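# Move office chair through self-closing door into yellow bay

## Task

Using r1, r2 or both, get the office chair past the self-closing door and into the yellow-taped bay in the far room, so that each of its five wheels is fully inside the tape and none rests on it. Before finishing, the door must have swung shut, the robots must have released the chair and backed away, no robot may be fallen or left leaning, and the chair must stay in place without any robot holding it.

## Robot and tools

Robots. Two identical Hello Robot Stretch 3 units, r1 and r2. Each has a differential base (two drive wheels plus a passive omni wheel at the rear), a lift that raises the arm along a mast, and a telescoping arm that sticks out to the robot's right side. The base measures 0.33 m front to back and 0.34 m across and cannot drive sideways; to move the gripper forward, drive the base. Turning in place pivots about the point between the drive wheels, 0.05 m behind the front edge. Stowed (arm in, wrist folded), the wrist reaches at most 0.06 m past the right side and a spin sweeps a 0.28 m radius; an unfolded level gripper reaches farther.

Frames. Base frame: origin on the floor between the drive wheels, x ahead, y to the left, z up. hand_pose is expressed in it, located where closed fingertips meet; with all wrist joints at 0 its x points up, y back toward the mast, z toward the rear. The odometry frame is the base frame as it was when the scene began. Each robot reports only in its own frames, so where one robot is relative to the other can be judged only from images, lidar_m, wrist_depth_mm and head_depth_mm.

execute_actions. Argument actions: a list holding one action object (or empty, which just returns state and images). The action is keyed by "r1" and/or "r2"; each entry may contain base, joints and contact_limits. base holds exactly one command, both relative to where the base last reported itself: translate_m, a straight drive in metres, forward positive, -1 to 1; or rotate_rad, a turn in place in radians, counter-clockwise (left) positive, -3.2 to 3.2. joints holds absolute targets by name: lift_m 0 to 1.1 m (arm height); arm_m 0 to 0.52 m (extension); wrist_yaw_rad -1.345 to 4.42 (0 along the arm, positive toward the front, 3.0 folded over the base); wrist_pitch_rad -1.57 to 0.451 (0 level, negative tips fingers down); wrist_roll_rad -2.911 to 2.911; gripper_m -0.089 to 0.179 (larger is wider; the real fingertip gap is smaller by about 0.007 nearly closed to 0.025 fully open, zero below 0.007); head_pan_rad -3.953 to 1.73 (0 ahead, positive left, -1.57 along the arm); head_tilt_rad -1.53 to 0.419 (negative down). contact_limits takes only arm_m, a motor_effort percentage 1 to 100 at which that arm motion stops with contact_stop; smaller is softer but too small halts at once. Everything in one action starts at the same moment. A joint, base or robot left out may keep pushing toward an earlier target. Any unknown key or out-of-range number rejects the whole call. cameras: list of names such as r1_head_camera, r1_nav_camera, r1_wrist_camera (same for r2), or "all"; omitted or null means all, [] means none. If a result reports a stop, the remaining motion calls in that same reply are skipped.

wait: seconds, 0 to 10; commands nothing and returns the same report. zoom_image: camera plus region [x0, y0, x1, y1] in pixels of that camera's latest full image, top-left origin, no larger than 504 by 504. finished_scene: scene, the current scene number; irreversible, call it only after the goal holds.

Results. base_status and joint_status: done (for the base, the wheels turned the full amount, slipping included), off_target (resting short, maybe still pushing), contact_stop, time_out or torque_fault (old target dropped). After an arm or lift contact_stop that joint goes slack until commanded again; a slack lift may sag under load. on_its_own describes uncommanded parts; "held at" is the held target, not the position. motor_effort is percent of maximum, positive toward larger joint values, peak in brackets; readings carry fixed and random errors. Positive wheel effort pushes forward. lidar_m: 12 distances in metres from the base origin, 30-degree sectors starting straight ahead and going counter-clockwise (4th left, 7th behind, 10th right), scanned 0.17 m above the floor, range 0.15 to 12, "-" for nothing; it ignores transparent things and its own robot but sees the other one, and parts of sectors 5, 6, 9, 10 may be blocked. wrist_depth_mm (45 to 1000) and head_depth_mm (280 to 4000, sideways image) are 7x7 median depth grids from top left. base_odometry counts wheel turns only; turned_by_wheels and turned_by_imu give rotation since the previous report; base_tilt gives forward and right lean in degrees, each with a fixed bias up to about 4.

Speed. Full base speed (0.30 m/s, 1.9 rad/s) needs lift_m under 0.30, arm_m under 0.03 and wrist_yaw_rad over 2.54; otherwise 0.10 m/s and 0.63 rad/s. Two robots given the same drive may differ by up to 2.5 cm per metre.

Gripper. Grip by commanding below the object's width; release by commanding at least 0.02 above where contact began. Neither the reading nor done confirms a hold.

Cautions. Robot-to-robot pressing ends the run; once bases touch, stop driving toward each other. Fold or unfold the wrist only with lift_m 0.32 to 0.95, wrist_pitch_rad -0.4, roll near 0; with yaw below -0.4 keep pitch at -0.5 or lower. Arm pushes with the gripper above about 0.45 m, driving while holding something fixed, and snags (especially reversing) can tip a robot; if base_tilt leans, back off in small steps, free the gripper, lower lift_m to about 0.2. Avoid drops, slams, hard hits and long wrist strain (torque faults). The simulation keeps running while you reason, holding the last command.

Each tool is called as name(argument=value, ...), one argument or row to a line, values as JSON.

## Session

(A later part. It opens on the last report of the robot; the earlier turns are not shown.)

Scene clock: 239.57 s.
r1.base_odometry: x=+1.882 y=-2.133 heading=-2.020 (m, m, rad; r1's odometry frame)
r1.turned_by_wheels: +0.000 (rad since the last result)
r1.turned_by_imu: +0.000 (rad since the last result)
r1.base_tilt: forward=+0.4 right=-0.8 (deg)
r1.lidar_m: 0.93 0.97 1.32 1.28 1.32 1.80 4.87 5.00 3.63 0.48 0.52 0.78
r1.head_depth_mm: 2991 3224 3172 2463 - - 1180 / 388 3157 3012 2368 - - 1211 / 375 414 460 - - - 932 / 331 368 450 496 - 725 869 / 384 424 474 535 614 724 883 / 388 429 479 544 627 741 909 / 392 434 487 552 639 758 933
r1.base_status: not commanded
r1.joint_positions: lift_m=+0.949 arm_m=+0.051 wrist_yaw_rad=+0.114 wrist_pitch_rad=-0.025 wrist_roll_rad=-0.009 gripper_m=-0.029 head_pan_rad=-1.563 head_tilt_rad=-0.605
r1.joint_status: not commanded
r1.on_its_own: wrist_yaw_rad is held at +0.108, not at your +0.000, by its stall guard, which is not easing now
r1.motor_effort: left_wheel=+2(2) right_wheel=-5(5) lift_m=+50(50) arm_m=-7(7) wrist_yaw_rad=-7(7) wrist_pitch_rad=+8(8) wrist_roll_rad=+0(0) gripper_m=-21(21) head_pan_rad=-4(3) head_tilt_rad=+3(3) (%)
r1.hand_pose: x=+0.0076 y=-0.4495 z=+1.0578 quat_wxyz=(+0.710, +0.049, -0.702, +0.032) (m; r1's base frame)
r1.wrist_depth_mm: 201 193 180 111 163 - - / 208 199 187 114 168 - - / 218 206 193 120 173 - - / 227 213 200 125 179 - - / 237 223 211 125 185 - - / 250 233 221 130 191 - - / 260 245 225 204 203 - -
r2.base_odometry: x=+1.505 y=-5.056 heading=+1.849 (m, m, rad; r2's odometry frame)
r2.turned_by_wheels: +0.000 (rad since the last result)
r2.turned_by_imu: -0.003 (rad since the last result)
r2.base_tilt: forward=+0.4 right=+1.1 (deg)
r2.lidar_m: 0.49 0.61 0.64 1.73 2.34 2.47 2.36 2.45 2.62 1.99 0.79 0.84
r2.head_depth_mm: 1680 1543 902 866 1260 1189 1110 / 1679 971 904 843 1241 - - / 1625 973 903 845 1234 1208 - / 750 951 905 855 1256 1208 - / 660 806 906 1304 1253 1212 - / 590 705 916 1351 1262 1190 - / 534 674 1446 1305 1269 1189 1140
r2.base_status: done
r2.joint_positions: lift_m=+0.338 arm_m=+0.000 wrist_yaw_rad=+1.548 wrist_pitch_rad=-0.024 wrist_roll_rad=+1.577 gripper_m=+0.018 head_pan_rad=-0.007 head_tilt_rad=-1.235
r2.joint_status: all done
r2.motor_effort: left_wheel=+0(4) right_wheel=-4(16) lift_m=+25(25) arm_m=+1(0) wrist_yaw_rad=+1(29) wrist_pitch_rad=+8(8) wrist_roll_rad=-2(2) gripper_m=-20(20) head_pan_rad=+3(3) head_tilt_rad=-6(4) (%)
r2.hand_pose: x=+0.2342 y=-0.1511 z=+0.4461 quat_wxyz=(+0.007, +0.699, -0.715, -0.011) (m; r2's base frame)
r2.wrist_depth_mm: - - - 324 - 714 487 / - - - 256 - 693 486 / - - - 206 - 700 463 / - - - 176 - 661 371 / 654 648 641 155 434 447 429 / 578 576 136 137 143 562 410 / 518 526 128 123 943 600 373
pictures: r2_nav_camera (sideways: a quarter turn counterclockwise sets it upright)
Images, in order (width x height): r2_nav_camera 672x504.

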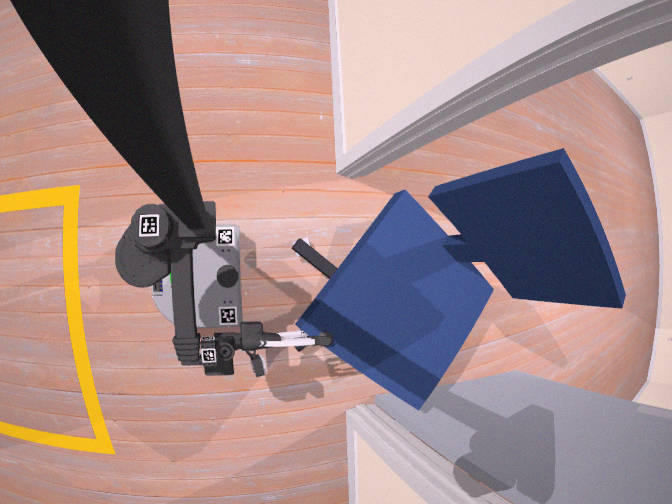

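execute_actions(
  actions=[
    {"r2":{"base":{"translate_m":-0.45}}},
  ],
  cameras=["r2_nav_camera"],
)

execute_actions(
  actions=[
    {"r1":{"joints":{"gripper_m":0.15,"arm_m":0}},"r2":{"base":{"translate_m":-0.75},"joints":{"wrist_yaw_rad":1.62}}},
  ],
  cameras=["r2_nav_camera"],
)

Scene clock: 249.07 s.
r1.base_odometry: x=+1.882 y=-2.133 heading=-2.020 (m, m, rad; r1's odometry frame)
r1.turned_by_wheels: +0.000 (rad since the last result)
r1.turned_by_imu: +0.000 (rad since the last result)
r1.base_tilt: forward=+0.5 right=-0.7 (deg)
r1.lidar_m: 0.93 0.97 1.32 1.28 1.32 1.80 4.86 4.99 3.64 0.48 0.52 0.78
r1.head_depth_mm: 2984 3242 3165 2472 - - 1177 / 388 3165 2992 2369 - - 1204 / 375 413 460 - - - 930 / 331 369 450 496 - 726 864 / 384 424 474 535 615 726 882 / 388 429 480 544 627 741 904 / 393 434 487 552 639 756 934
r1.base_status: not commanded
r1.joint_positions: lift_m=+0.949 arm_m=+0.051 wrist_yaw_rad=+0.114 wrist_pitch_rad=-0.025 wrist_roll_rad=-0.009 gripper_m=-0.029 head_pan_rad=-1.563 head_tilt_rad=-0.605
r1.joint_status: not commanded
r1.on_its_own: wrist_yaw_rad is held at +0.108, not at your +0.000, by its stall guard, which is not easing now
r1.motor_effort: left_wheel=+2(2) right_wheel=-5(5) lift_m=+51(49) arm_m=-7(6) wrist_yaw_rad=-7(7) wrist_pitch_rad=+8(8) wrist_roll_rad=+0(0) gripper_m=-22(21) head_pan_rad=-4(3) head_tilt_rad=+3(3) (%)
r1.hand_pose: x=+0.0076 y=-0.4495 z=+1.0578 quat_wxyz=(+0.710, +0.049, -0.702, +0.032) (m; r1's base frame)
r1.wrist_depth_mm: 202 191 181 111 162 - - / 209 198 187 115 168 - - / 218 207 194 120 174 - - / 228 214 201 126 178 - - / 237 222 212 125 185 - - / 247 233 220 129 192 - - / 261 246 224 203 202 - -
r2.base_odometry: x=+1.628 y=-5.489 heading=+1.849 (m, m, rad; r2's odometry frame)
r2.turned_by_wheels: +0.000 (rad since the last result)
r2.turned_by_imu: -0.003 (rad since the last result)
r2.base_tilt: forward=+0.5 right=+1.2 (deg)
r2.lidar_m: 6.89 0.99 1.28 2.26 2.33 2.00 1.92 1.98 2.64 2.53 1.34 0.52
r2.head_depth_mm: 1638 974 900 853 1248 1186 1112 / 804 975 904 845 1241 - - / 736 944 905 845 1229 1208 - / 678 947 907 1304 1260 1213 - / 629 779 943 1335 1264 1215 - / 1649 1553 1449 1351 1261 1196 - / 1662 1310 1434 1343 1268 1190 1141
r2.base_status: done
r2.joint_positions: lift_m=+0.338 arm_m=+0.000 wrist_yaw_rad=+1.539 wrist_pitch_rad=-0.024 wrist_roll_rad=+1.577 gripper_m=+0.018 head_pan_rad=-0.007 head_tilt_rad=-1.235
r2.joint_status: not commanded
r2.motor_effort: left_wheel=+0(3) right_wheel=-3(13) lift_m=+25(25) arm_m=+0(1) wrist_yaw_rad=+8(8) wrist_pitch_rad=+8(8) wrist_roll_rad=-2(2) gripper_m=-18(19) head_pan_rad=+2(3) head_tilt_rad=-4(5) (%)
r2.hand_pose: x=+0.2341 y=-0.1534 z=+0.4460 quat_wxyz=(+0.007, +0.696, -0.718, -0.011) (m; r2's base frame)
r2.wrist_depth_mm: - - - 216 - 587 486 / - - - 194 - 573 367 / - 687 696 175 - 701 407 / 623 626 640 161 429 435 419 / 575 582 582 149 - 714 392 / 534 553 137 139 143 708 490 / 500 504 132 130 955 511 485
pictures: r2_nav_camera (sideways: a quarter turn counterclockwise sets it upright)
Images, in order (width x height): r2_nav_camera 672x504.

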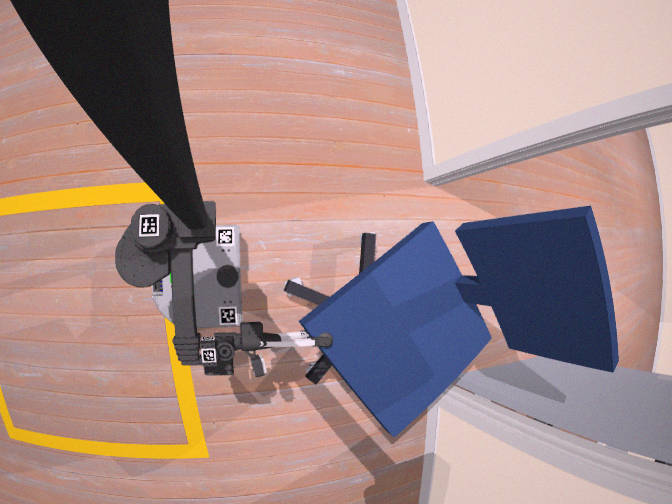

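Scene clock: 257.60 s.
r1.base_odometry: x=+1.882 y=-2.133 heading=-2.020 (m, m, rad; r1's odometry frame)
r1.turned_by_wheels: +0.000 (rad since the last result)
r1.turned_by_imu: +0.000 (rad since the last result)
r1.base_tilt: forward=+0.5 right=-0.7 (deg)
r1.lidar_m: 0.93 0.97 1.32 1.27 1.32 1.80 4.86 4.98 3.64 3.48 1.33 0.97
r1.head_depth_mm: 2981 3229 3177 2303 1907 - - / 2987 3224 3132 2403 1782 - - / 2943 3224 3148 2393 - - - / 2930 3265 3178 2394 - 1388 1244 / 2970 3240 3219 2310 1801 1473 1234 / 2926 3241 3254 2386 1805 1470 1248 / 2868 2879 2831 2311 1796 1472 1246
r1.base_status: not commanded
r1.joint_positions: lift_m=+0.949 arm_m=+0.000 wrist_yaw_rad=+0.107 wrist_pitch_rad=-0.024 wrist_roll_rad=-0.009 gripper_m=+0.150 head_pan_rad=-1.563 head_tilt_rad=-0.605
r1.joint_status: all done
r1.on_its_own: wrist_yaw_rad is held at +0.108, not at your +0.000, by its stall guard, which is not easing now
r1.motor_effort: left_wheel=+0(2) right_wheel=-2(5) lift_m=+50(50) arm_m=-4(10) wrist_yaw_rad=+2(11) wrist_pitch_rad=+8(8) wrist_roll_rad=+0(0) gripper_m=+0(100) head_pan_rad=-3(4) head_tilt_rad=+3(3) (%)
r1.hand_pose: x=+0.0058 y=-0.3994 z=+1.0580 quat_wxyz=(+0.710, +0.046, -0.702, +0.029) (m; r1's base frame)
r1.wrist_depth_mm: - - - - - - - / - - - - - - - / - - - - - - - / - - - - - - - / - - - - - - - / - - - - - - - / - - - - - - -
r2.base_odometry: x=+1.834 y=-6.210 heading=+1.849 (m, m, rad; r2's odometry frame)
r2.turned_by_wheels: +0.000 (rad since the last result)
r2.turned_by_imu: -0.006 (rad since the last result)
r2.base_tilt: forward=+0.5 right=+1.1 (deg)
r2.lidar_m: 1.69 1.71 2.30 2.24 1.71 1.22 1.17 1.20 1.62 2.54 2.44 0.52
r2.head_depth_mm: 834 970 905 850 1252 1188 1111 / 775 971 907 845 1246 - - / 724 943 905 844 1234 1211 - / 680 944 904 1309 1263 1215 - / 647 1502 1400 1337 1258 1214 - / 1686 1552 1439 1352 1266 1189 - / 1687 1553 1441 1352 1266 1187 1140
r2.base_status: done
r2.joint_positions: lift_m=+0.338 arm_m=+0.000 wrist_yaw_rad=+1.603 wrist_pitch_rad=-0.024 wrist_roll_rad=+1.577 gripper_m=+0.018 head_pan_rad=-0.007 head_tilt_rad=-1.235
r2.joint_status: all done
r2.motor_effort: left_wheel=+0(4) right_wheel=-3(10) lift_m=+25(25) arm_m=+0(0) wrist_yaw_rad=+12(25) wrist_pitch_rad=+8(8) wrist_roll_rad=-2(2) gripper_m=-18(19) head_pan_rad=+3(3) head_tilt_rad=-4(4) (%)
r2.hand_pose: x=+0.2341 y=-0.1372 z=+0.4460 quat_wxyz=(+0.007, +0.718, -0.696, -0.011) (m; r2's base frame)
r2.wrist_depth_mm: - - - 182 - 582 483 / - 651 675 171 - 701 386 / 608 622 627 162 414 427 406 / 582 590 594 154 - 698 370 / 552 562 569 146 - 703 488 / 526 537 138 140 144 548 488 / - - 134 133 - 591 493
pictures: r2_nav_camera (sideways: a quarter turn counterclockwise sets it upright)
Images, in order (width x height): r2_nav_camera 672x504.

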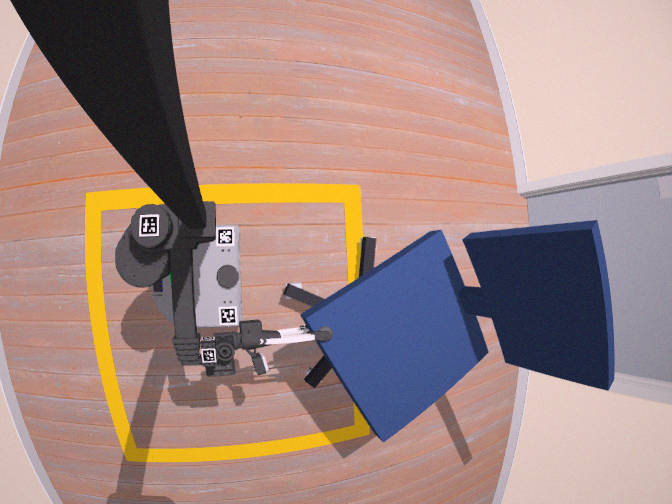

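execute_actions(
  actions=[
    {"r2":{"base":{"translate_m":-0.53}}},
  ],
  cameras=["r2_nav_camera"],
)

execute_actions(
  actions=[
    {"r2":{"joints":{"gripper_m":0.13}}},
  ],
  cameras=[],
)

execute_actions(
  actions=[
    {"r2":{"base":{"translate_m":-0.29}}},
  ],
  cameras=["r2_nav_camera","r2_wrist_camera","r1_nav_camera"],
)

Scene clock: 268.10 s.
r1.base_odometry: x=+1.882 y=-2.133 heading=-2.020 (m, m, rad; r1's odometry frame)
r1.turned_by_wheels: +0.000 (rad since the last result)
r1.turned_by_imu: +0.000 (rad since the last result)
r1.base_tilt: forward=+0.5 right=-0.8 (deg)
r1.lidar_m: 0.93 0.97 1.32 1.27 1.32 1.80 4.89 4.99 3.61 3.48 1.34 0.97
r1.head_depth_mm: 2942 3270 3143 2277 1890 - - / 2946 3252 3197 2374 1774 - - / 2967 3238 3206 2388 - - - / 2963 3234 3181 2402 - 1392 1247 / 2939 3274 3202 2281 1791 1469 1241 / 2949 3232 3237 2401 1806 1475 1247 / 2848 2865 2814 2291 1800 1478 1250
r1.base_status: not commanded
r1.joint_positions: lift_m=+0.949 arm_m=+0.000 wrist_yaw_rad=+0.107 wrist_pitch_rad=-0.024 wrist_roll_rad=-0.009 gripper_m=+0.150 head_pan_rad=-1.563 head_tilt_rad=-0.605
r1.joint_status: not commanded
r1.on_its_own: wrist_yaw_rad is held at +0.108, not at your +0.000, by its stall guard, which is not easing now
r1.motor_effort: left_wheel=+0(0) right_wheel=-1(2) lift_m=+50(50) arm_m=-4(4) wrist_yaw_rad=+2(3) wrist_pitch_rad=+8(8) wrist_roll_rad=+1(0) gripper_m=+0(1) head_pan_rad=-3(3) head_tilt_rad=+3(4) (%)
r1.hand_pose: x=+0.0058 y=-0.3994 z=+1.0580 quat_wxyz=(+0.710, +0.046, -0.702, +0.029) (m; r1's base frame)
r1.wrist_depth_mm: - - - - - - - / - - - - - - - / - - - - - - - / - - - - - - - / - - - - - - - / - - - - - - - / - - - - - - -
r2.base_odometry: x=+1.979 y=-6.720 heading=+1.849 (m, m, rad; r2's odometry frame)
r2.turned_by_wheels: +0.000 (rad since the last result)
r2.turned_by_imu: -0.004 (rad since the last result)
r2.base_tilt: forward=+0.5 right=+1.1 (deg)
r2.lidar_m: 2.22 2.27 2.33 2.22 0.94 0.67 0.64 0.66 0.88 2.22 2.64 0.52
r2.head_depth_mm: 809 971 906 844 1249 1186 1111 / 760 960 901 845 1240 - - / 715 945 906 844 1232 1217 - / 676 944 912 1306 1266 1208 - / 694 1518 1423 1348 1265 1208 - / 1681 1554 1446 1349 1261 1191 - / 1696 1559 1440 1347 1262 1190 1142
r2.base_status: done
r2.joint_positions: lift_m=+0.338 arm_m=+0.000 wrist_yaw_rad=+1.600 wrist_pitch_rad=-0.024 wrist_roll_rad=+1.577 gripper_m=+0.018 head_pan_rad=-0.007 head_tilt_rad=-1.235
r2.joint_status: not commanded
r2.on_its_own: wrist_yaw_rad is at rest, and its effort (+14) is outside its rest range (-12 to +12)
r2.motor_effort: left_wheel=+0(4) right_wheel=-3(12) lift_m=+25(25) arm_m=+0(0) wrist_yaw_rad=+14(14) wrist_pitch_rad=+8(8) wrist_roll_rad=-2(2) gripper_m=-18(19) head_pan_rad=+2(4) head_tilt_rad=-6(5) (%)
r2.hand_pose: x=+0.2341 y=-0.1379 z=+0.4460 quat_wxyz=(+0.007, +0.717, -0.697, -0.011) (m; r2's base frame)
r2.wrist_depth_mm: - - - 175 - 704 485 / 632 633 644 168 - 697 384 / 598 608 619 159 411 423 405 / 576 585 592 152 - 702 387 / 553 558 567 146 - 702 487 / 533 545 138 139 547 543 490 / - - 135 134 - 619 493
pictures: r2_nav_camera (sideways: a quarter turn counterclockwise sets it upright)
Images, in order (width x height): r2_nav_camera 672x504.

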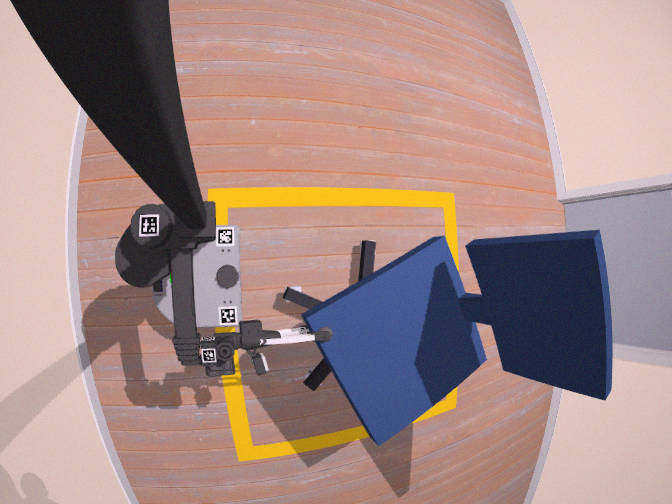

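Scene clock: 269.70 s.
r1.base_odometry: x=+1.882 y=-2.133 heading=-2.020 (m, m, rad; r1's odometry frame)
r1.turned_by_wheels: +0.000 (rad since the last result)
r1.turned_by_imu: +0.000 (rad since the last result)
r1.base_tilt: forward=+0.4 right=-0.8 (deg)
r1.lidar_m: 0.93 0.96 1.31 1.28 1.32 1.80 4.89 4.99 3.60 3.48 1.34 0.97
r1.head_depth_mm: 2949 3221 3132 2265 1915 - - / 2934 3235 3195 2387 1790 - - / 2971 3235 3191 2389 - - - / 2894 3274 3228 2392 - 1397 1244 / 2916 3243 3227 2306 1790 1466 1247 / 2958 3221 3192 2399 1802 1471 1247 / 2854 2877 2821 2341 1786 1479 1247
r1.base_status: not commanded
r1.joint_positions: lift_m=+0.949 arm_m=+0.000 wrist_yaw_rad=+0.107 wrist_pitch_rad=-0.024 wrist_roll_rad=-0.009 gripper_m=+0.150 head_pan_rad=-1.563 head_tilt_rad=-0.605
r1.joint_status: not commanded
r1.on_its_own: wrist_yaw_rad is held at +0.108, not at your +0.000, by its stall guard, which is not easing now
r1.motor_effort: left_wheel=+0(0) right_wheel=-2(1) lift_m=+49(50) arm_m=-4(4) wrist_yaw_rad=+2(3) wrist_pitch_rad=+8(8) wrist_roll_rad=+0(0) gripper_m=+0(1) head_pan_rad=-4(3) head_tilt_rad=+4(3) (%)
r1.hand_pose: x=+0.0058 y=-0.3994 z=+1.0580 quat_wxyz=(+0.710, +0.046, -0.702, +0.029) (m; r1's base frame)
r1.wrist_depth_mm: - - - - - - - / - - - - - - - / - - - - - - - / - - - - - - - / - - - - - - - / - - - - - - - / - - - - - - -
r2.base_odometry: x=+1.979 y=-6.720 heading=+1.849 (m, m, rad; r2's odometry frame)
r2.turned_by_wheels: +0.000 (rad since the last result)
r2.turned_by_imu: +0.000 (rad since the last result)
r2.base_tilt: forward=+0.4 right=+1.2 (deg)
r2.lidar_m: 2.22 2.26 2.33 2.23 0.94 0.67 0.64 0.66 0.88 2.22 2.64 0.52
r2.head_depth_mm: 806 973 904 844 1249 1181 1113 / 760 965 902 846 1252 - - / 717 945 903 844 1232 1205 - / 680 941 914 1316 1265 1210 - / 711 1545 1434 1339 1267 1211 - / 1695 1550 1450 1345 1268 1190 - / 1692 1553 1438 1348 1263 1190 1146
r2.base_status: not commanded
r2.joint_positions: lift_m=+0.338 arm_m=+0.000 wrist_yaw_rad=+1.618 wrist_pitch_rad=-0.022 wrist_roll_rad=+1.577 gripper_m=+0.130 head_pan_rad=-0.007 head_tilt_rad=-1.235
r2.joint_status: all done
r2.motor_effort: left_wheel=+1(1) right_wheel=+0(3) lift_m=+25(25) arm_m=+0(1) wrist_yaw_rad=+2(13) wrist_pitch_rad=+7(8) wrist_roll_rad=-2(2) gripper_m=+1(81) head_pan_rad=+3(2) head_tilt_rad=-6(4) (%)
r2.hand_pose: x=+0.2340 y=-0.1333 z=+0.4465 quat_wxyz=(+0.006, +0.724, -0.690, -0.010) (m; r2's base frame)
r2.wrist_depth_mm: - - - 171 - 704 468 / 608 630 633 165 - 662 390 / 595 605 610 158 414 429 397 / 572 584 588 152 - 708 442 / 553 566 566 147 - 508 487 / 536 - 586 141 - 505 488 / - - - 136 - 759 485
pictures: none
No camera images: the call's "cameras" was empty. Leave "cameras" out to get every camera's image.

Scene clock: 273.83 s.
r1.base_odometry: x=+1.882 y=-2.133 heading=-2.020 (m, m, rad; r1's odometry frame)
r1.turned_by_wheels: +0.000 (rad since the last result)
r1.turned_by_imu: +0.000 (rad since the last result)
r1.base_tilt: forward=+0.4 right=-0.8 (deg)
r1.lidar_m: 0.93 0.97 1.32 1.28 1.32 1.80 4.88 5.00 3.63 3.46 1.33 0.97
r1.head_depth_mm: 2930 3245 3194 2281 1902 - - / 2979 3245 3107 2377 1794 - - / 2946 3224 3175 2383 - - - / 2940 3236 3240 2373 - 1392 1243 / 2947 3176 3174 2306 1797 1465 1248 / 2932 3272 3205 2386 1791 1472 1243 / 2862 2860 2834 2314 1804 1475 1245
r1.base_status: not commanded
r1.joint_positions: lift_m=+0.949 arm_m=+0.000 wrist_yaw_rad=+0.107 wrist_pitch_rad=-0.024 wrist_roll_rad=-0.009 gripper_m=+0.150 head_pan_rad=-1.563 head_tilt_rad=-0.605
r1.joint_status: not commanded
r1.on_its_own: wrist_yaw_rad is held at +0.108, not at your +0.000, by its stall guard, which is not easing now
r1.motor_effort: left_wheel=+0(0) right_wheel=-2(2) lift_m=+50(50) arm_m=-4(4) wrist_yaw_rad=+2(3) wrist_pitch_rad=+8(8) wrist_roll_rad=+0(1) gripper_m=+0(0) head_pan_rad=-4(4) head_tilt_rad=+3(3) (%)
r1.hand_pose: x=+0.0058 y=-0.3994 z=+1.0580 quat_wxyz=(+0.710, +0.046, -0.702, +0.029) (m; r1's base frame)
r1.wrist_depth_mm: - - - - - - - / - - - - - - - / - - - - - - - / - - - - - - - / - - - - - - - / - - - - - - - / - - - - - - -
r2.base_odometry: x=+2.059 y=-6.999 heading=+1.849 (m, m, rad; r2's odometry frame)
r2.turned_by_wheels: +0.000 (rad since the last result)
r2.turned_by_imu: -0.002 (rad since the last result)
r2.base_tilt: forward=+0.4 right=+1.1 (deg)
r2.lidar_m: 0.80 2.56 2.32 1.59 0.52 0.37 0.35 0.36 0.48 1.21 2.65 0.80
r2.head_depth_mm: 1055 968 1289 1328 1262 1189 1110 / 1052 974 933 1348 1255 - - / 1043 973 938 1326 1260 1209 - / 1052 1007 1403 1346 1261 1212 - / 1679 1561 1438 1346 1266 1212 - / 1689 1558 1441 1349 1269 1191 - / 1692 1557 1445 1351 1261 1185 1142
r2.base_status: done
r2.joint_positions: lift_m=+0.338 arm_m=+0.000 wrist_yaw_rad=+1.618 wrist_pitch_rad=-0.022 wrist_roll_rad=+1.577 gripper_m=+0.130 head_pan_rad=-0.007 head_tilt_rad=-1.235
r2.joint_status: not commanded
r2.motor_effort: left_wheel=+2(2) right_wheel=-1(5) lift_m=+25(25) arm_m=+1(0) wrist_yaw_rad=+2(1) wrist_pitch_rad=+7(7) wrist_roll_rad=-2(2) gripper_m=+0(0) head_pan_rad=+3(4) head_tilt_rad=-4(5) (%)
r2.hand_pose: x=+0.2340 y=-0.1333 z=+0.4466 quat_wxyz=(+0.006, +0.724, -0.690, -0.010) (m; r2's base frame)
r2.wrist_depth_mm: - - - - - 595 487 / - 923 - 463 - 626 489 / - 871 907 446 728 667 490 / - 840 866 425 - 584 469 / - 834 - - - 666 477 / - - - - - 630 490 / - - - - - 779 494
pictures: r1_nav_camera (sideways: a quarter turn counterclockwise sets it upright), r2_nav_camera (sideways: a quarter turn counterclockwise sets it upright), r2_wrist_camera
Images, in order (width x height): r1_nav_camera 672x504, r2_nav_camera 672x504, r2_wrist_camera 644x364.

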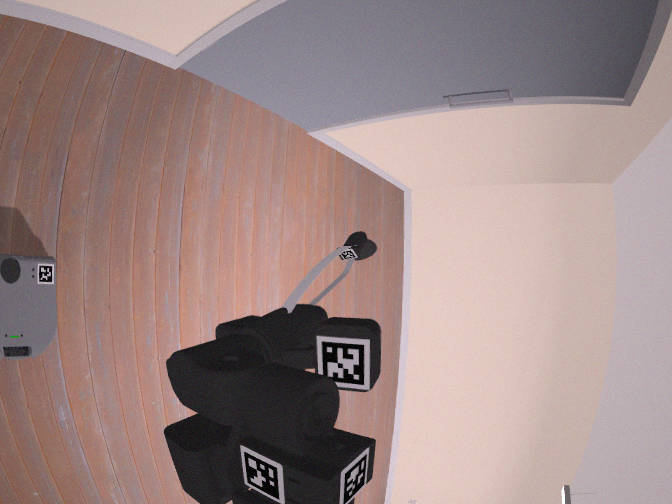

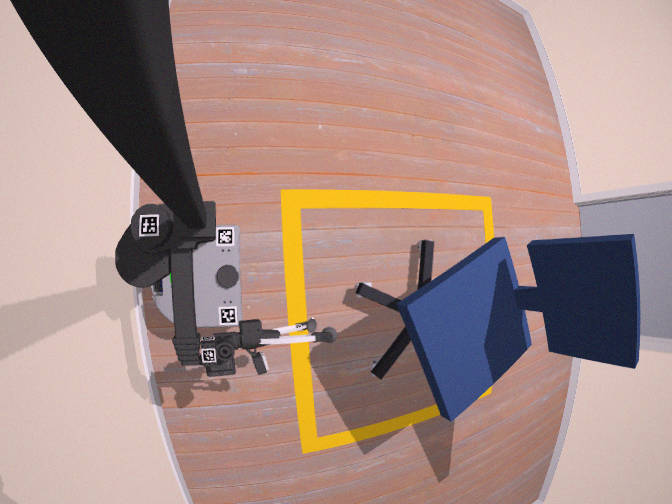

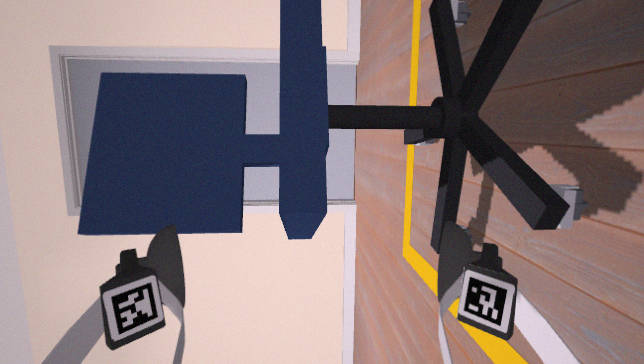

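finished_scene(
  scene=2,
)

The scene is finished: the task was done.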